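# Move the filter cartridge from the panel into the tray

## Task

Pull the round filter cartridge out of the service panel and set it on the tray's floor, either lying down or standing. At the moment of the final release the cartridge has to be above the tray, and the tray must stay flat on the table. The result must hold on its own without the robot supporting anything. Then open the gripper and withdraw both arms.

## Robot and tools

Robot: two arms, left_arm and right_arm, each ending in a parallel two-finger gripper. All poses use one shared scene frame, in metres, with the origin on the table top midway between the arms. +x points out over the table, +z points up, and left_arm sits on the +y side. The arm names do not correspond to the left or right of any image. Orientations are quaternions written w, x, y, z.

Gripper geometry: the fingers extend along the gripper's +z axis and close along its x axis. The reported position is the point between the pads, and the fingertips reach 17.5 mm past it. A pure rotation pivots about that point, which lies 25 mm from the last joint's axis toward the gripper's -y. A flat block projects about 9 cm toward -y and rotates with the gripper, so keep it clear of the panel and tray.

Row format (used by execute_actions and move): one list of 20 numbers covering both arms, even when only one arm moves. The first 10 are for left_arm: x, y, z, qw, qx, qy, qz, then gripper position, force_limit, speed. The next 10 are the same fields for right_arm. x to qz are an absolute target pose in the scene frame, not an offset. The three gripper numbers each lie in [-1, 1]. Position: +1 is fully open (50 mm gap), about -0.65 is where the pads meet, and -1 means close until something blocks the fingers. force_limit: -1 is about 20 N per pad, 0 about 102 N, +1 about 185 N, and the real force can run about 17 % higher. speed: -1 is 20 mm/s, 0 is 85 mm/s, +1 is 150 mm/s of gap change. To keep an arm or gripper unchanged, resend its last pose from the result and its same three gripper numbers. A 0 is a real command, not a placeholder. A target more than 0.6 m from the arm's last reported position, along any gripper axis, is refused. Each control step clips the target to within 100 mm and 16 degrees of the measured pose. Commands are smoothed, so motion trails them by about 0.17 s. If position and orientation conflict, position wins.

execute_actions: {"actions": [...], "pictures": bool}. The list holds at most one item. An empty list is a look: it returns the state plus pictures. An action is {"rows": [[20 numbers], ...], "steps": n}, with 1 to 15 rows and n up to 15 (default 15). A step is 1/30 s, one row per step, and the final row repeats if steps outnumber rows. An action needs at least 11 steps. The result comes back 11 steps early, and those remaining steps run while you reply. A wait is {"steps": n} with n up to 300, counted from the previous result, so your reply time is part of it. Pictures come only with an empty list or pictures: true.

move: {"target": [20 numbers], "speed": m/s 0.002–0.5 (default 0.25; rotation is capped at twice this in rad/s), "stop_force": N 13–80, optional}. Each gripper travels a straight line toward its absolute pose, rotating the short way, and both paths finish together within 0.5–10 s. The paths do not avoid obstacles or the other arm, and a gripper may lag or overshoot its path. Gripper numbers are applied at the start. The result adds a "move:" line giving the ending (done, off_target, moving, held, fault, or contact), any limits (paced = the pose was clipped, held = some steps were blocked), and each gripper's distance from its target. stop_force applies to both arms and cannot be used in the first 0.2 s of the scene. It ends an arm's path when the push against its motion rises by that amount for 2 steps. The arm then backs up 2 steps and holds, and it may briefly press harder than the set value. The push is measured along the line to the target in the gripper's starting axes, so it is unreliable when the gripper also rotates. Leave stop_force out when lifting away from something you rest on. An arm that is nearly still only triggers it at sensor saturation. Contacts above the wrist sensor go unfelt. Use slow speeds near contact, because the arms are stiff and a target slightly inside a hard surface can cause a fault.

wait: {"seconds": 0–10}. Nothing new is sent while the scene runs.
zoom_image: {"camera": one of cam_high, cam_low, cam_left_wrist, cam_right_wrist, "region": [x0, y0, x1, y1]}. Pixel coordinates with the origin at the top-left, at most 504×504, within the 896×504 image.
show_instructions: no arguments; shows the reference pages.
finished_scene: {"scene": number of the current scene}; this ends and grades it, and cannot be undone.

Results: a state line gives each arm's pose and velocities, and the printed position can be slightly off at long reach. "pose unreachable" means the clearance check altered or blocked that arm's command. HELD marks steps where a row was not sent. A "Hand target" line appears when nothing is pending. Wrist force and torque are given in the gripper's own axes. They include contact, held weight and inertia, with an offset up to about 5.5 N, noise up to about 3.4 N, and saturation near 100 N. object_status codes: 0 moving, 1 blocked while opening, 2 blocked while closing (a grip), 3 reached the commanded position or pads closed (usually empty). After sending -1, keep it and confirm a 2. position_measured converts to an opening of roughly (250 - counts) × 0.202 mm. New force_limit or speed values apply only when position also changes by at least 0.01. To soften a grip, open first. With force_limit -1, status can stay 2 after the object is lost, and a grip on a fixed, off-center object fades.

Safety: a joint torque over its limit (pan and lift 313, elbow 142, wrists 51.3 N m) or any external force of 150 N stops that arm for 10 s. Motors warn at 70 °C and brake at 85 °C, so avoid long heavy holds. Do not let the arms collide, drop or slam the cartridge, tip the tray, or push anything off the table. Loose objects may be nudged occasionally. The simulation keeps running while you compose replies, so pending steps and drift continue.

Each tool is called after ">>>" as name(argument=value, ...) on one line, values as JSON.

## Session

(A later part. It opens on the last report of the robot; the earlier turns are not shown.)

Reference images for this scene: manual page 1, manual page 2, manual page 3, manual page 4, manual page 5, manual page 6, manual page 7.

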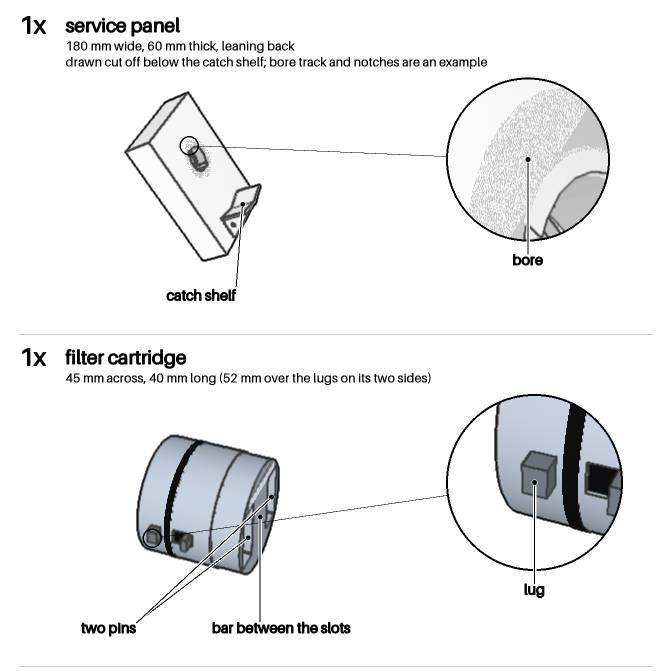

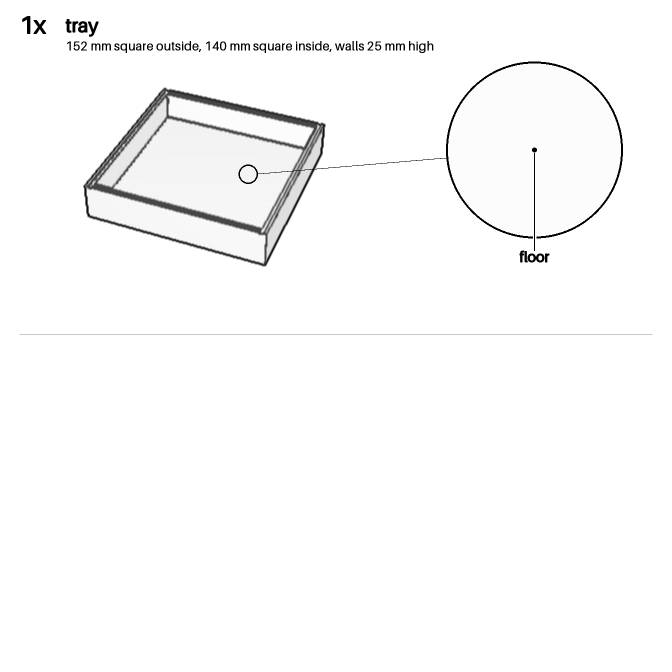

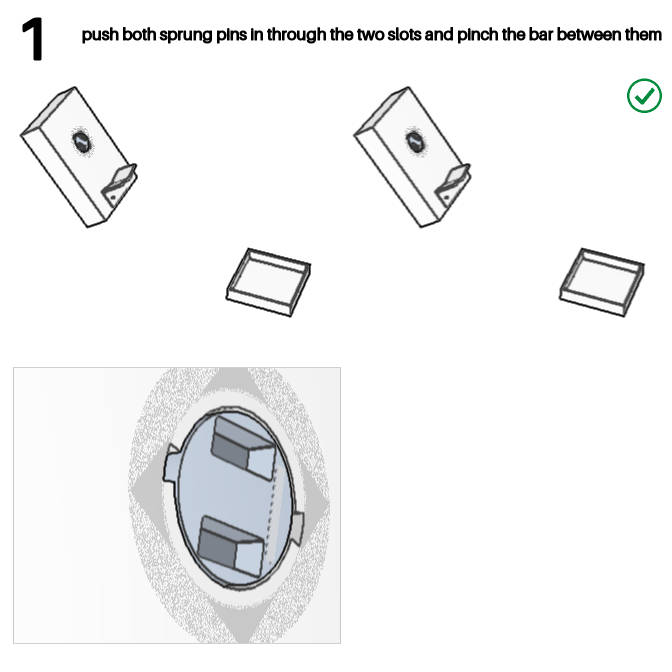

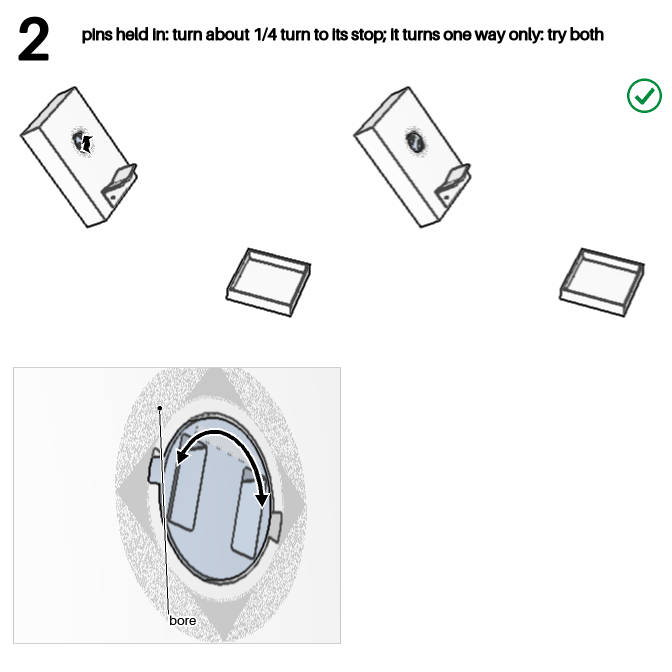

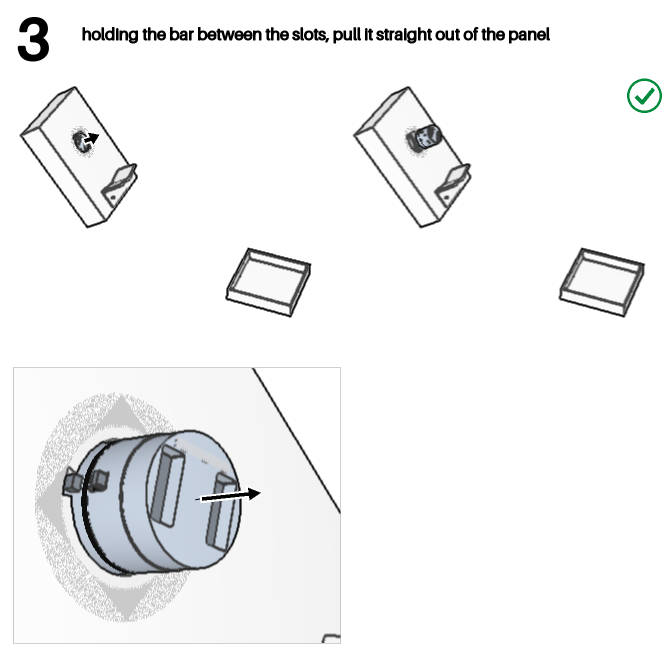

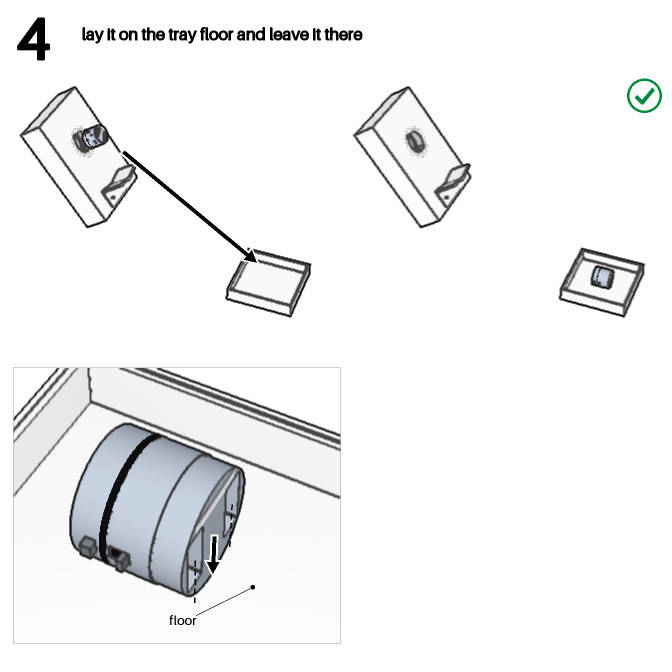

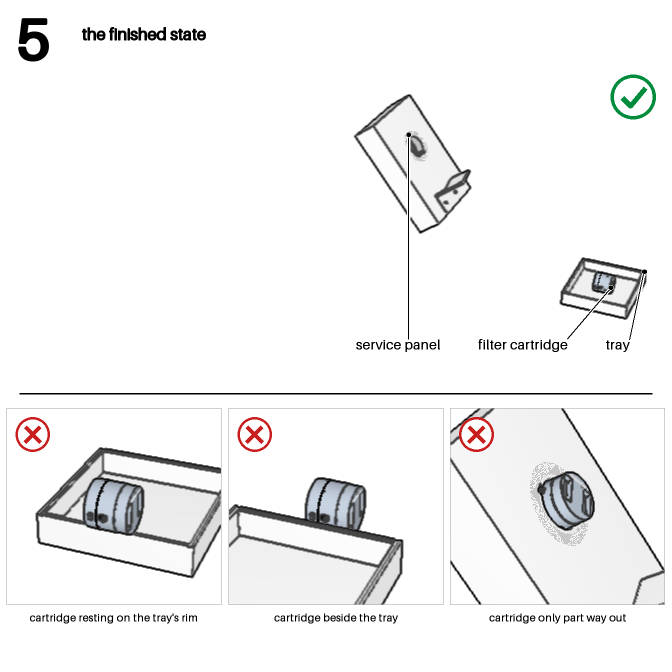

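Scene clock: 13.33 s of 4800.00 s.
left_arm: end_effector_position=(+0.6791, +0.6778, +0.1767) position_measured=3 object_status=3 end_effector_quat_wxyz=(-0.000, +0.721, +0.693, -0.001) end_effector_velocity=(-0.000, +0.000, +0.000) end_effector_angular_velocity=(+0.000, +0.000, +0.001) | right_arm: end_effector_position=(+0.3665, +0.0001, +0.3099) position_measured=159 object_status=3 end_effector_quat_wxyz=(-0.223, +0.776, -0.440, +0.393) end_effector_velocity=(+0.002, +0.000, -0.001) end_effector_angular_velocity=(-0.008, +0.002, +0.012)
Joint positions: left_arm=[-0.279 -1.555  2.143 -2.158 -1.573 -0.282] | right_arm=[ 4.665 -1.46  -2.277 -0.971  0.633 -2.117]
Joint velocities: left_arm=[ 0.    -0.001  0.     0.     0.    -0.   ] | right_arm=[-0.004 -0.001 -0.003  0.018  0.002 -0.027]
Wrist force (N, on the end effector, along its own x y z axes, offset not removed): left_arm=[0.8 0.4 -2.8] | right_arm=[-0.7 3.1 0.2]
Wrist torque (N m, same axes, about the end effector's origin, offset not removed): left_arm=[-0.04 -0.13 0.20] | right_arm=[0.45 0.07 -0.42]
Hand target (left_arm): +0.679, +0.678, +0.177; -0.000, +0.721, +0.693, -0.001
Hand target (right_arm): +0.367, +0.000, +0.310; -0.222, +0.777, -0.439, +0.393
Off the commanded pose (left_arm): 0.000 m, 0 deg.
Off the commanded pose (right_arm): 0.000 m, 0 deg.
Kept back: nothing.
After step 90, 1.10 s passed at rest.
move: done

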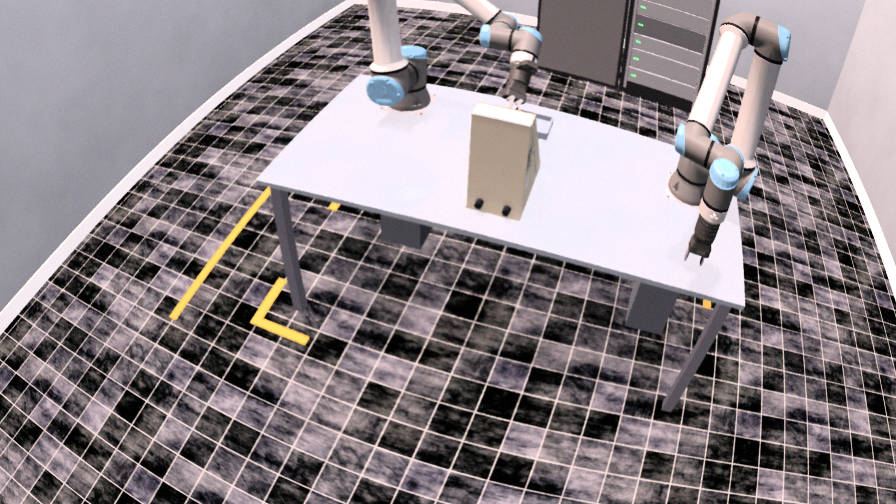

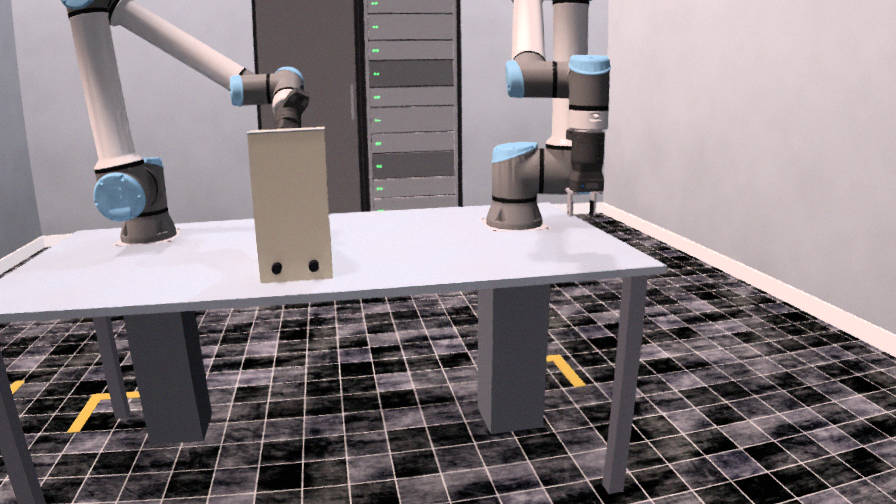

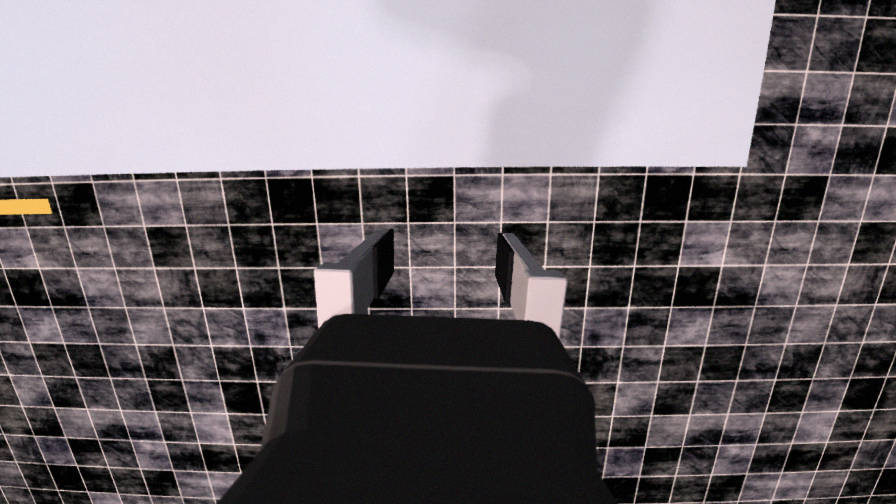

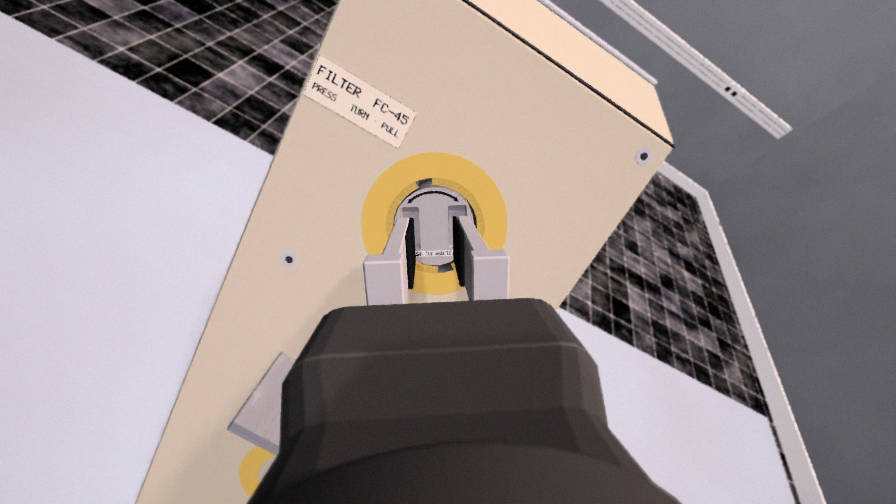

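>>> execute_actions(actions=[])

>>> zoom_image(camera="cam_right_wrist", region=[385, 175, 485, 275])

Scene clock: 13.63 s of 4800.00 s.
left_arm: end_effector_position=(+0.6791, +0.6778, +0.1767) position_measured=3 object_status=3 end_effector_quat_wxyz=(-0.000, +0.721, +0.693, -0.001) end_effector_velocity=(-0.000, +0.001, +0.000) end_effector_angular_velocity=(+0.001, +0.001, +0.002) | right_arm: end_effector_position=(+0.3667, +0.0002, +0.3097) position_measured=159 object_status=3 end_effector_quat_wxyz=(-0.222, +0.777, -0.439, +0.393) end_effector_velocity=(+0.000, -0.000, -0.000) end_effector_angular_velocity=(-0.000, +0.000, +0.001)
Joint positions: left_arm=[-0.279 -1.555  2.143 -2.158 -1.573 -0.282] | right_arm=[ 4.664 -1.46  -2.277 -0.969  0.634 -2.12 ]
Joint velocities: left_arm=[ 0.001  0.    -0.     0.001  0.001 -0.001] | right_arm=[-0.    -0.    -0.     0.002  0.    -0.002]
Wrist force (N, on the end effector, along its own x y z axes, offset not removed): left_arm=[-2.9 -0.9 -4.1] | right_arm=[-3.1 -0.5 3.8]
Wrist torque (N m, same axes, about the end effector's origin, offset not removed): left_arm=[-0.26 0.57 0.36] | right_arm=[-0.08 0.68 -0.32]
Hand target (left_arm): +0.679, +0.678, +0.177; -0.000, +0.721, +0.693, -0.001
Hand target (right_arm): +0.367, +0.000, +0.310; -0.222, +0.777, -0.439, +0.393
Off the commanded pose (left_arm): 0.000 m, 0 deg.
Off the commanded pose (right_arm): 0.000 m, 0 deg.
Kept back: nothing.
Steps of this call (steps 1 to 9: nothing new was sent). Readings (end_effector_position | what the end effector reports):
1: left_arm (+0.6791, +0.6778, +0.1767) | right_arm (+0.3666, +0.0001, +0.3098) | left_arm position_measured=3 object_status=3 | right_arm position_measured=159 object_status=3
2: left_arm (+0.6791, +0.6778, +0.1767) | right_arm (+0.3666, +0.0001, +0.3098) | left_arm position_measured=3 object_status=3 | right_arm position_measured=159 object_status=3
4: left_arm (+0.6791, +0.6778, +0.1767) | right_arm (+0.3667, +0.0001, +0.3098) | left_arm position_measured=3 object_status=3 | right_arm position_measured=159 object_status=3
8: left_arm (+0.6791, +0.6778, +0.1767) | right_arm (+0.3667, +0.0002, +0.3097) | left_arm position_measured=3 object_status=3 | right_arm position_measured=159 object_status=3
9: the state above

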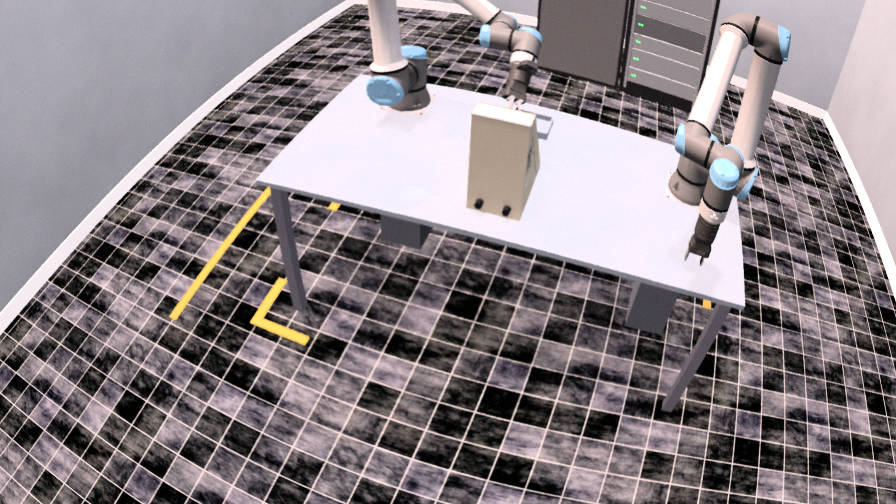

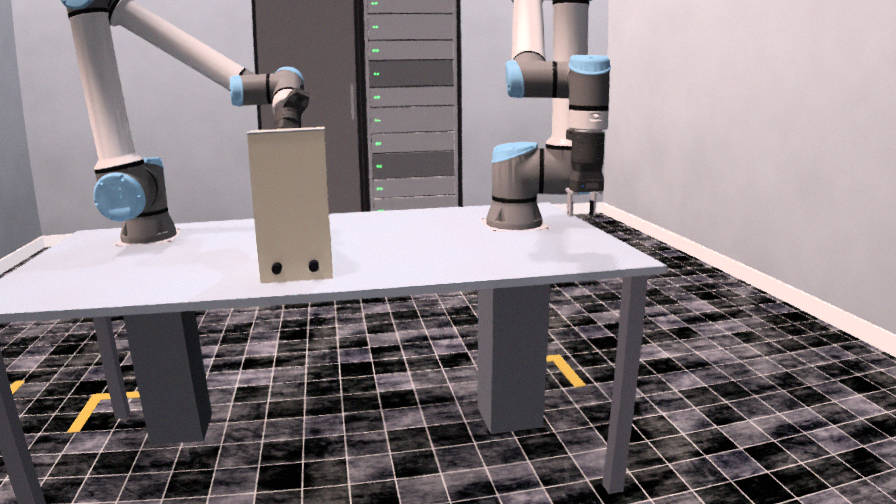

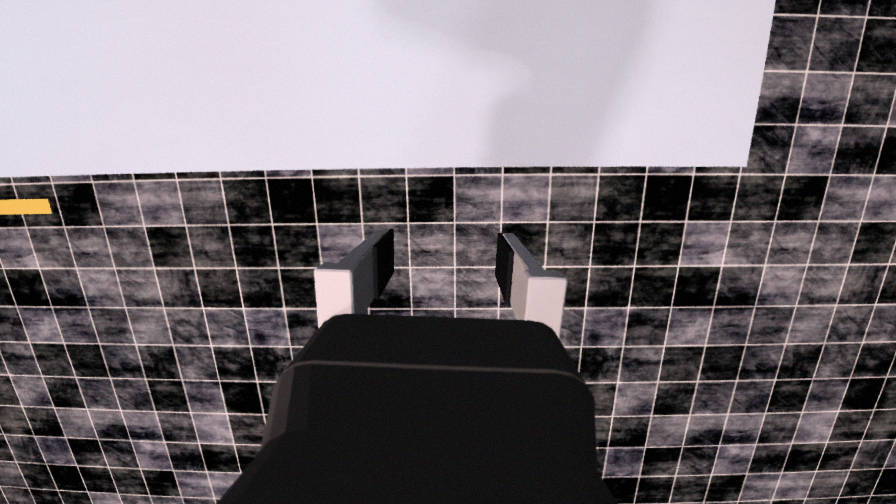

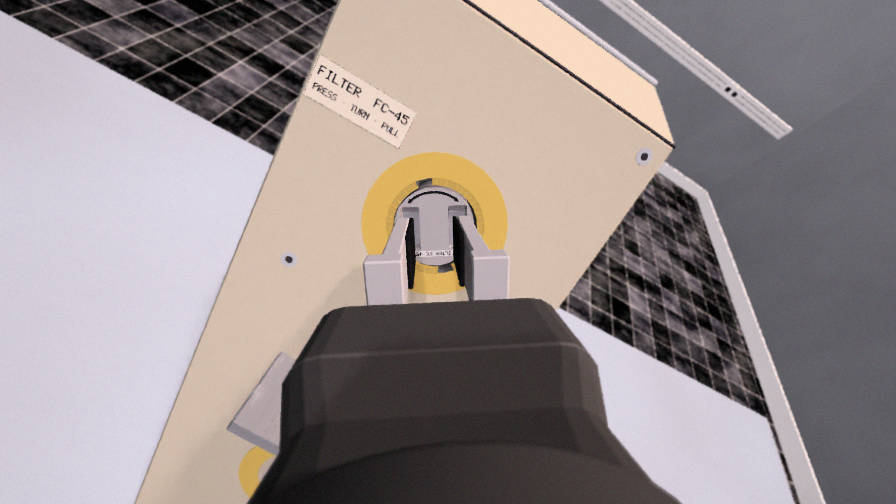

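Region (385, 175, 485, 275) of cam_right_wrist's 896x504 image, scaled by 5.040, with more detail than that image has.

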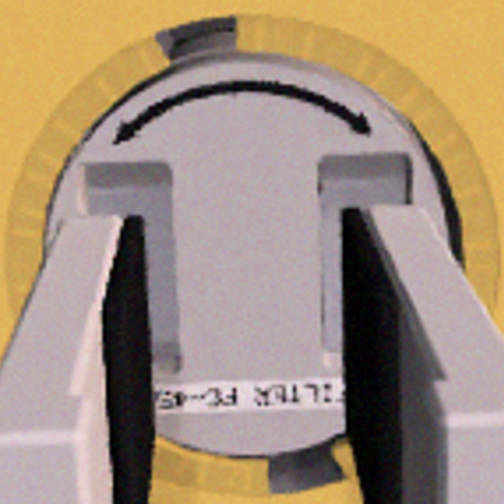

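>>> move(target=[0.6791, 0.6778, 0.1767, 0.0, 0.721, 0.693, -0.001, 1, 0, 0, 0.38211, -0.00038, 0.29845, 0.22243, -0.77656, 0.43935, -0.39314, -0.04, 0, 0], speed=0.03, stop_force=20)

>>> wait(seconds=0.3)

>>> zoom_image(camera="cam_right_wrist", region=[385, 175, 485, 275])

Scene clock: 16.87 s of 4800.00 s.
left_arm: end_effector_position=(+0.6791, +0.6778, +0.1767) position_measured=3 object_status=3 end_effector_quat_wxyz=(-0.000, +0.721, +0.693, -0.001) end_effector_velocity=(+0.001, +0.000, -0.000) end_effector_angular_velocity=(+0.000, -0.000, -0.000) | right_arm: end_effector_position=(+0.3819, -0.0004, +0.2986) position_measured=159 object_status=3 end_effector_quat_wxyz=(-0.222, +0.777, -0.439, +0.393) end_effector_velocity=(+0.002, +0.000, -0.001) end_effector_angular_velocity=(+0.002, +0.000, +0.001)
Joint positions: left_arm=[-0.279 -1.555  2.143 -2.158 -1.573 -0.282] | right_arm=[ 4.635 -1.489 -2.286 -0.892  0.634 -2.168]
Joint velocities: left_arm=[ 0.     0.001 -0.    -0.001  0.001  0.   ] | right_arm=[-0.003 -0.003 -0.001  0.011  0.    -0.007]
Wrist force (N, on the end effector, along its own x y z axes, offset not removed): left_arm=[1.1 1.8 -6.3] | right_arm=[0.6 3.7 1.6]
Wrist torque (N m, same axes, about the end effector's origin, offset not removed): left_arm=[0.26 -0.21 0.21] | right_arm=[0.59 0.01 -0.51]
Hand target (left_arm): +0.679, +0.678, +0.177; -0.000, +0.721, +0.693, -0.001
Hand target (right_arm): +0.382, -0.000, +0.298; -0.222, +0.777, -0.439, +0.393
Off the commanded pose (left_arm): 0.000 m, 0 deg.
Off the commanded pose (right_arm): 0.000 m, 0 deg.
Kept back: nothing.
move: done

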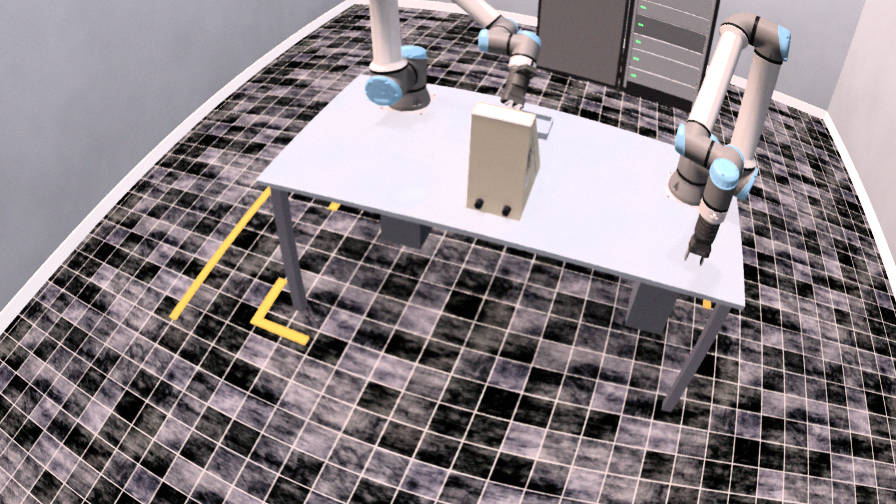

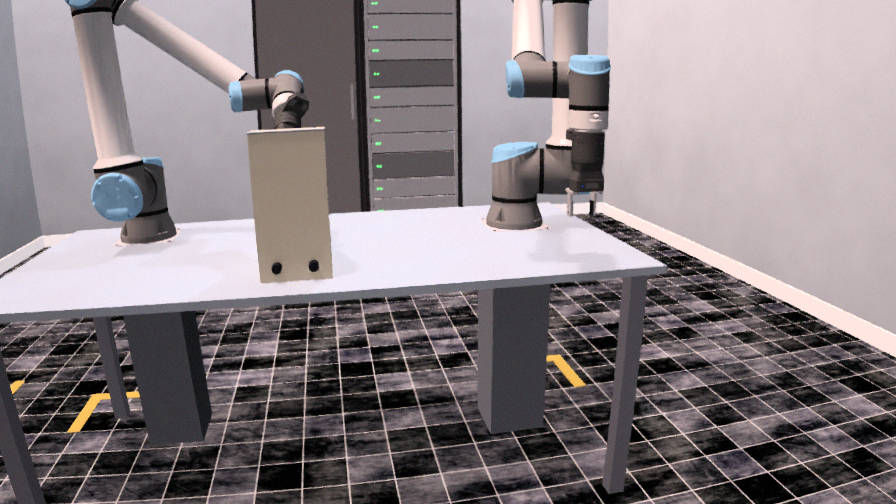

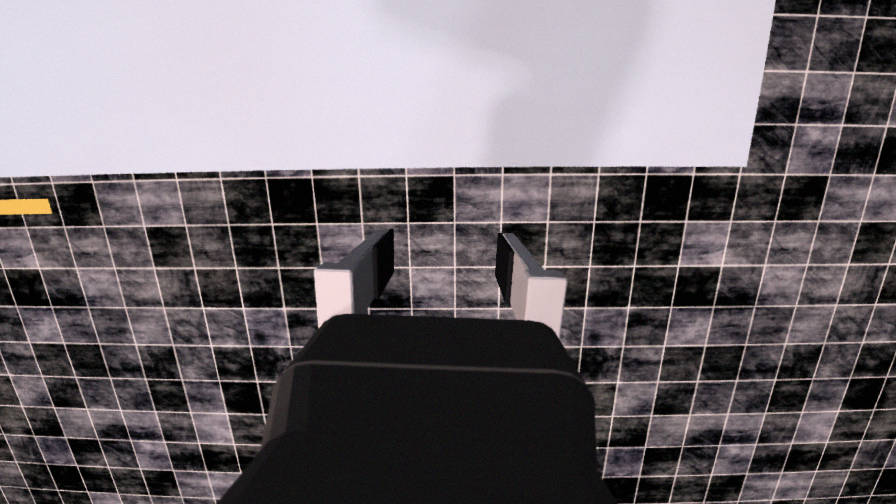

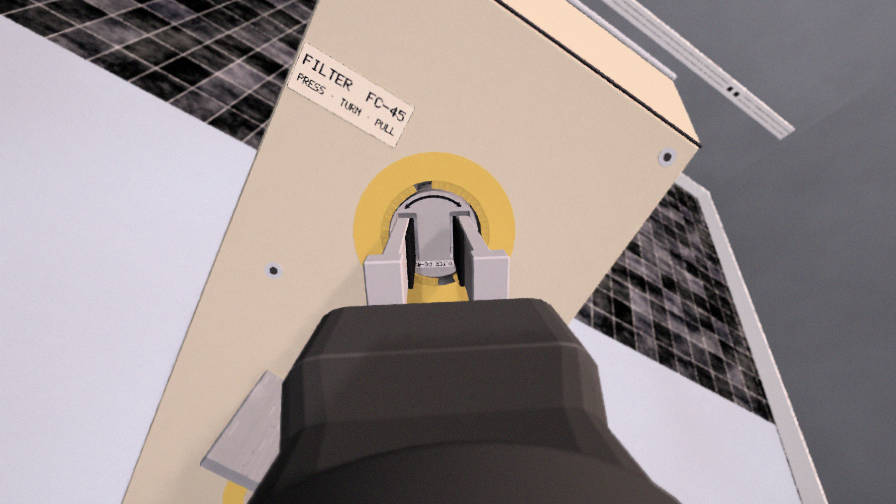

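Scene clock: 17.17 s of 4800.00 s.
left_arm: end_effector_position=(+0.6791, +0.6778, +0.1767) position_measured=3 object_status=3 end_effector_quat_wxyz=(-0.000, +0.721, +0.693, -0.001) end_effector_velocity=(+0.000, +0.001, +0.001) end_effector_angular_velocity=(+0.001, -0.001, -0.000) | right_arm: end_effector_position=(+0.3821, -0.0004, +0.2985) position_measured=159 object_status=3 end_effector_quat_wxyz=(-0.222, +0.777, -0.439, +0.393) end_effector_velocity=(+0.000, -0.000, -0.000) end_effector_angular_velocity=(-0.003, +0.000, +0.001)
Joint positions: left_arm=[-0.279 -1.555  2.143 -2.158 -1.573 -0.282] | right_arm=[ 4.635 -1.489 -2.286 -0.891  0.634 -2.169]
Joint velocities: left_arm=[ 0.    -0.001 -0.001  0.001  0.002  0.001] | right_arm=[-0.    -0.    -0.    -0.001  0.    -0.002]
Wrist force (N, on the end effector, along its own x y z axes, offset not removed): left_arm=[1.0 -0.4 -7.3] | right_arm=[-4.8 -0.4 1.9]
Wrist torque (N m, same axes, about the end effector's origin, offset not removed): left_arm=[-0.27 0.00 0.08] | right_arm=[0.17 1.02 -0.10]
Hand target (left_arm): +0.679, +0.678, +0.177; -0.000, +0.721, +0.693, -0.001
Hand target (right_arm): +0.382, -0.000, +0.298; -0.222, +0.777, -0.439, +0.393
Off the commanded pose (left_arm): 0.000 m, 0 deg.
Off the commanded pose (right_arm): 0.000 m, 0 deg.
Kept back: nothing.
Steps of this call (steps 1 to 9: nothing new was sent). Readings (end_effector_position | what the end effector reports):
1: left_arm (+0.6791, +0.6778, +0.1767) | right_arm (+0.3819, -0.0004, +0.2986) | left_arm position_measured=3 object_status=3 | right_arm position_measured=159 object_status=3
2: left_arm (+0.6791, +0.6778, +0.1767) | right_arm (+0.3820, -0.0004, +0.2985) | left_arm position_measured=3 object_status=3 | right_arm position_measured=159 object_status=3
4: left_arm (+0.6791, +0.6778, +0.1767) | right_arm (+0.3820, -0.0004, +0.2985) | left_arm position_measured=3 object_status=3 | right_arm position_measured=159 object_status=3
8: left_arm (+0.6791, +0.6778, +0.1767) | right_arm (+0.3821, -0.0004, +0.2985) | left_arm position_measured=3 object_status=3 | right_arm position_measured=159 object_status=3
9: the state above

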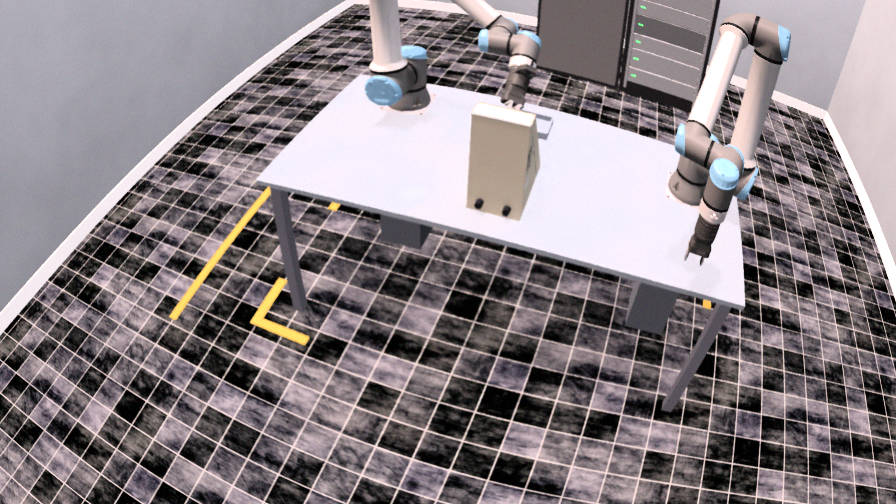

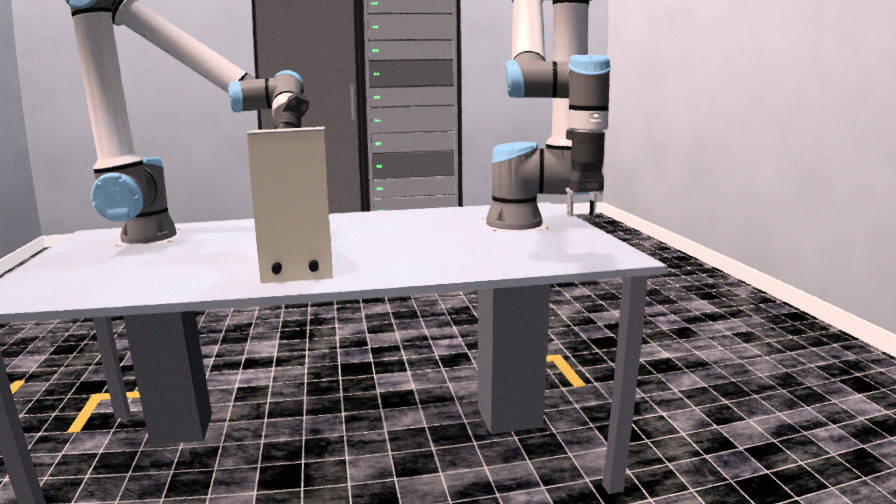

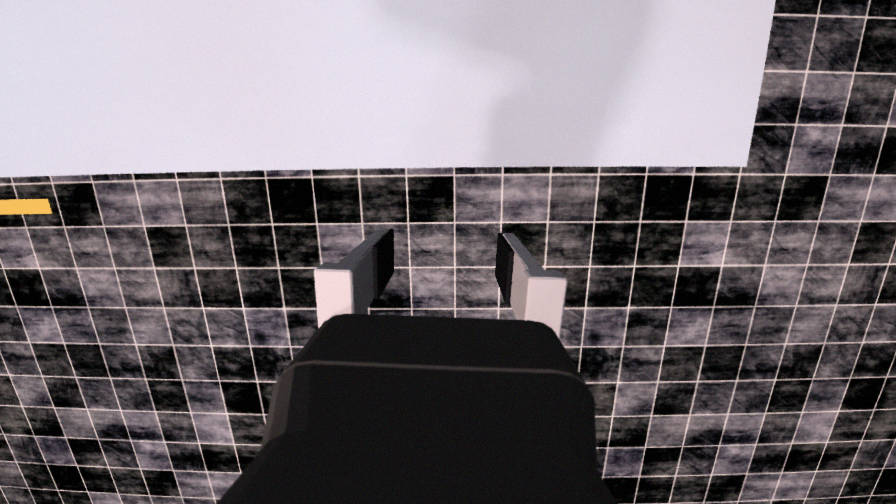

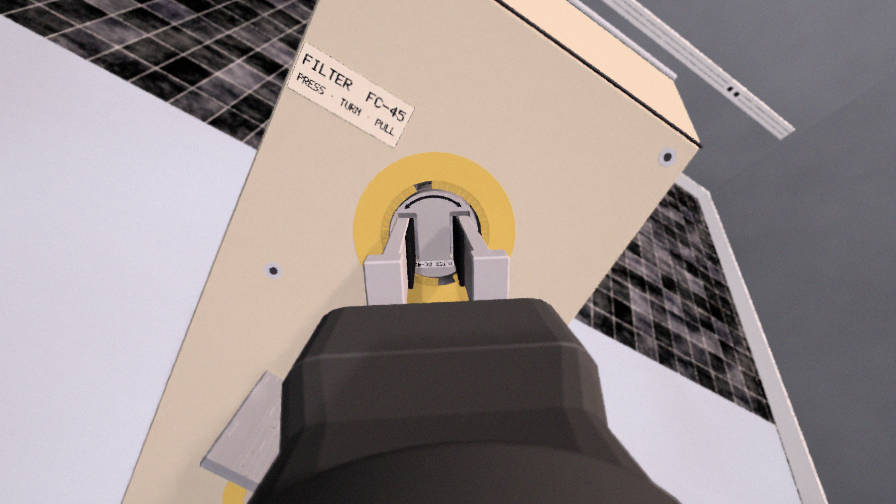

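Region (385, 175, 485, 275) of cam_right_wrist's 896x504 image, scaled by 5.040, with more detail than that image has.

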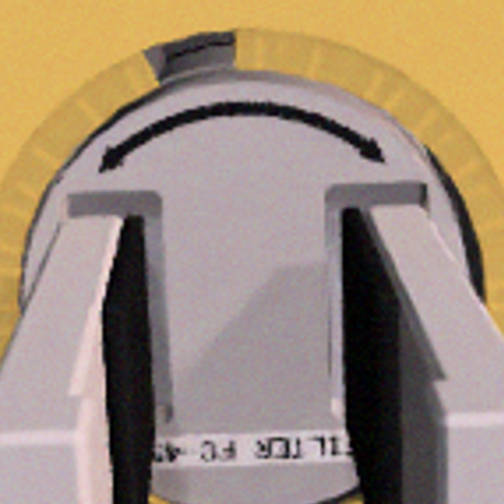

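>>> zoom_image(camera="cam_right_wrist", region=[405, 235, 465, 285])

>>> zoom_image(camera="cam_right_wrist", region=[390, 200, 480, 230])

Region (405, 235, 465, 285) of cam_right_wrist's 896x504 image, scaled by 8.400, with more detail than that image has.

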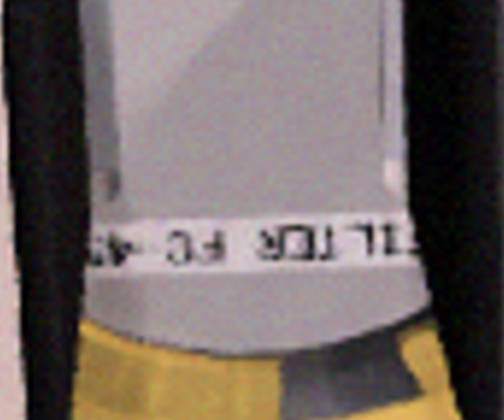

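Region (390, 200, 480, 230) of cam_right_wrist's 896x504 image, scaled by 5.600, with more detail than that image has.

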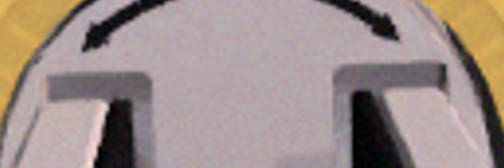

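>>> move(target=[0.6791, 0.6778, 0.1767, 0.0, 0.721, 0.693, -0.001, 1, 0, 0, 0.39677, -0.00023, 0.28800, 0.22243, -0.77656, 0.43935, -0.39314, -0.06, 0, 0], speed=0.006, stop_force=20)

Scene clock: 22.80 s of 4800.00 s.
left_arm: end_effector_position=(+0.6791, +0.6778, +0.1767) position_measured=3 object_status=3 end_effector_quat_wxyz=(-0.000, +0.721, +0.693, -0.001) end_effector_velocity=(+0.001, -0.000, +0.000) end_effector_angular_velocity=(+0.000, -0.001, -0.000) | right_arm: end_effector_position=(+0.3934, -0.0003, +0.2904) position_measured=161 object_status=3 end_effector_quat_wxyz=(-0.222, +0.777, -0.439, +0.393) end_effector_velocity=(-0.001, -0.001, +0.000) end_effector_angular_velocity=(-0.002, +0.001, -0.002)
Joint positions: left_arm=[-0.279 -1.555  2.143 -2.158 -1.573 -0.282] | right_arm=[ 4.614 -1.512 -2.291 -0.835  0.636 -2.205]
Joint velocities: left_arm=[ 0.     0.001 -0.001  0.     0.001  0.   ] | right_arm=[ 0.002  0.002  0.    -0.009  0.     0.006]
Wrist force (N, on the end effector, along its own x y z axes, offset not removed): left_arm=[0.6 -1.1 -2.6] | right_arm=[11.7 6.4 -32.5]
Wrist torque (N m, same axes, about the end effector's origin, offset not removed): left_arm=[-0.27 -0.11 0.14] | right_arm=[1.35 1.07 -0.02]
Hand target (left_arm): +0.679, +0.678, +0.177; -0.000, +0.721, +0.693, -0.001
Hand target (right_arm): +0.393, -0.000, +0.291; -0.222, +0.777, -0.439, +0.393
Off the commanded pose (left_arm): 0.000 m, 0 deg.
Off the commanded pose (right_arm): 0.004 m, 0 deg.
Kept back: nothing.
move: contact (right_arm)

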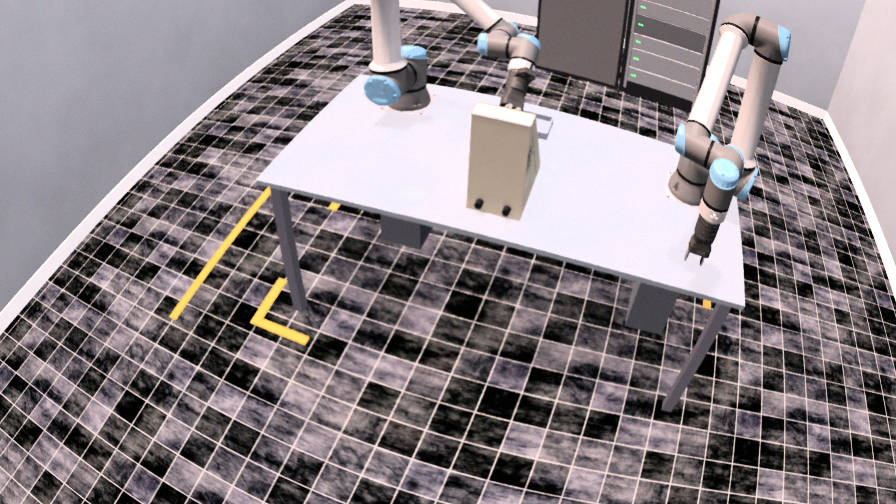

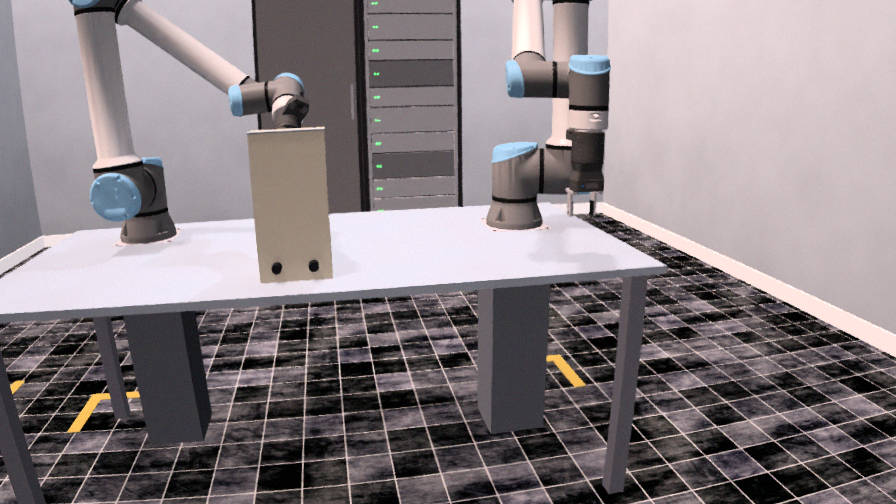

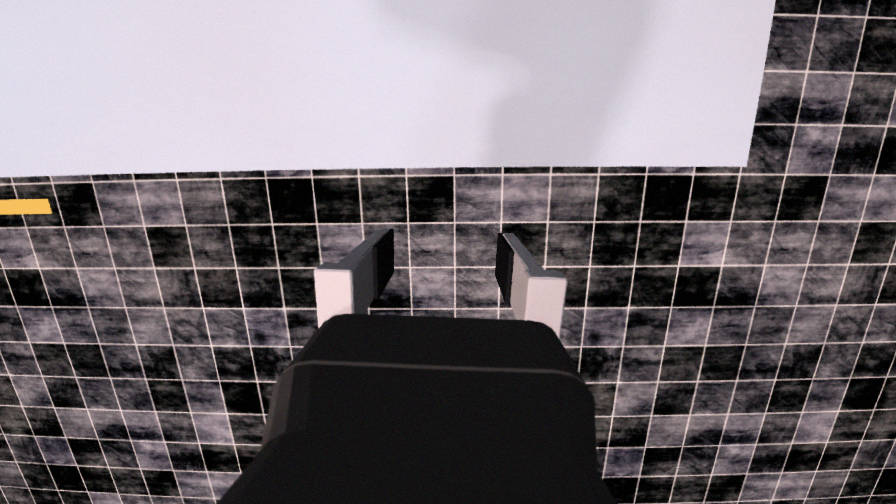

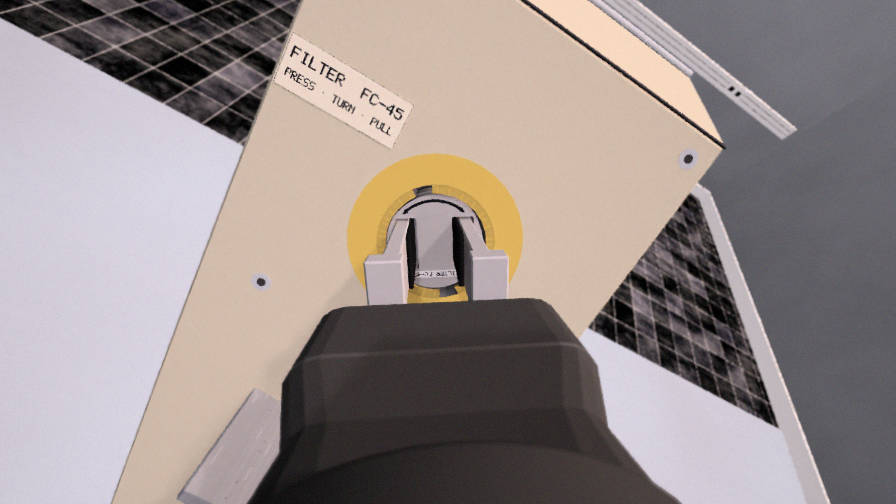

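>>> execute_actions(actions=[{"steps": 12}])

>>> zoom_image(camera="cam_right_wrist", region=[385, 185, 485, 285])

Scene clock: 23.20 s of 4800.00 s.
left_arm: end_effector_position=(+0.6791, +0.6778, +0.1767) position_measured=3 object_status=3 end_effector_quat_wxyz=(-0.000, +0.721, +0.693, -0.001) end_effector_velocity=(-0.001, +0.001, -0.000) end_effector_angular_velocity=(+0.001, +0.002, +0.001) | right_arm: end_effector_position=(+0.3932, -0.0003, +0.2905) position_measured=161 object_status=3 end_effector_quat_wxyz=(-0.222, +0.777, -0.439, +0.393) end_effector_velocity=(-0.000, +0.000, +0.000) end_effector_angular_velocity=(-0.000, -0.000, +0.001)
Joint positions: left_arm=[-0.279 -1.555  2.143 -2.158 -1.573 -0.282] | right_arm=[ 4.614 -1.511 -2.291 -0.836  0.636 -2.204]
Joint velocities: left_arm=[ 0.001  0.     0.     0.001  0.    -0.   ] | right_arm=[ 0.     0.    -0.     0.    -0.    -0.001]
Wrist force (N, on the end effector, along its own x y z axes, offset not removed): left_arm=[-1.4 0.9 -3.6] | right_arm=[0.4 -1.7 -9.6]
Wrist torque (N m, same axes, about the end effector's origin, offset not removed): left_arm=[0.07 0.34 0.27] | right_arm=[0.37 0.67 -0.36]
Hand target (left_arm): +0.679, +0.678, +0.177; -0.000, +0.721, +0.693, -0.001
Hand target (right_arm): +0.393, -0.000, +0.291; -0.222, +0.777, -0.439, +0.393
Off the commanded pose (left_arm): 0.000 m, 0 deg.
Off the commanded pose (right_arm): 0.004 m, 0 deg.
Kept back: nothing.
Steps of this call (steps 1 to 12: nothing new was sent). Readings (end_effector_position | what the end effector reports):
1: left_arm (+0.6791, +0.6778, +0.1767) | right_arm (+0.3933, -0.0003, +0.2904) | left_arm position_measured=3 object_status=3 | right_arm position_measured=161 object_status=3
2: left_arm (+0.6791, +0.6778, +0.1767) | right_arm (+0.3933, -0.0003, +0.2904) | left_arm position_measured=3 object_status=3 | right_arm position_measured=161 object_status=3
4: left_arm (+0.6791, +0.6778, +0.1767) | right_arm (+0.3932, -0.0003, +0.2904) | left_arm position_measured=3 object_status=3 | right_arm position_measured=161 object_status=3
8: left_arm (+0.6791, +0.6778, +0.1767) | right_arm (+0.3932, -0.0003, +0.2904) | left_arm position_measured=3 object_status=3 | right_arm position_measured=161 object_status=3
12: the state above

Region (385, 185, 485, 285) of cam_right_wrist's 896x504 image, scaled by 5.040, with more detail than that image has.

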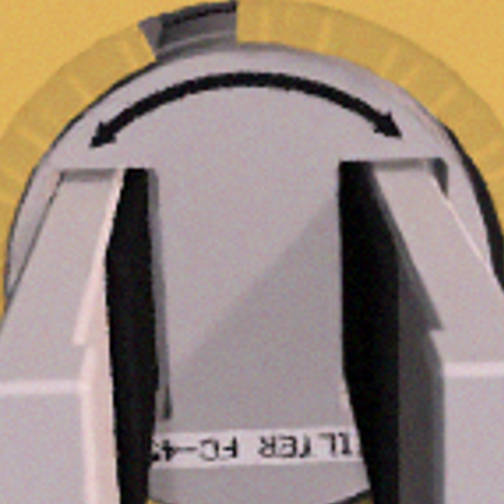

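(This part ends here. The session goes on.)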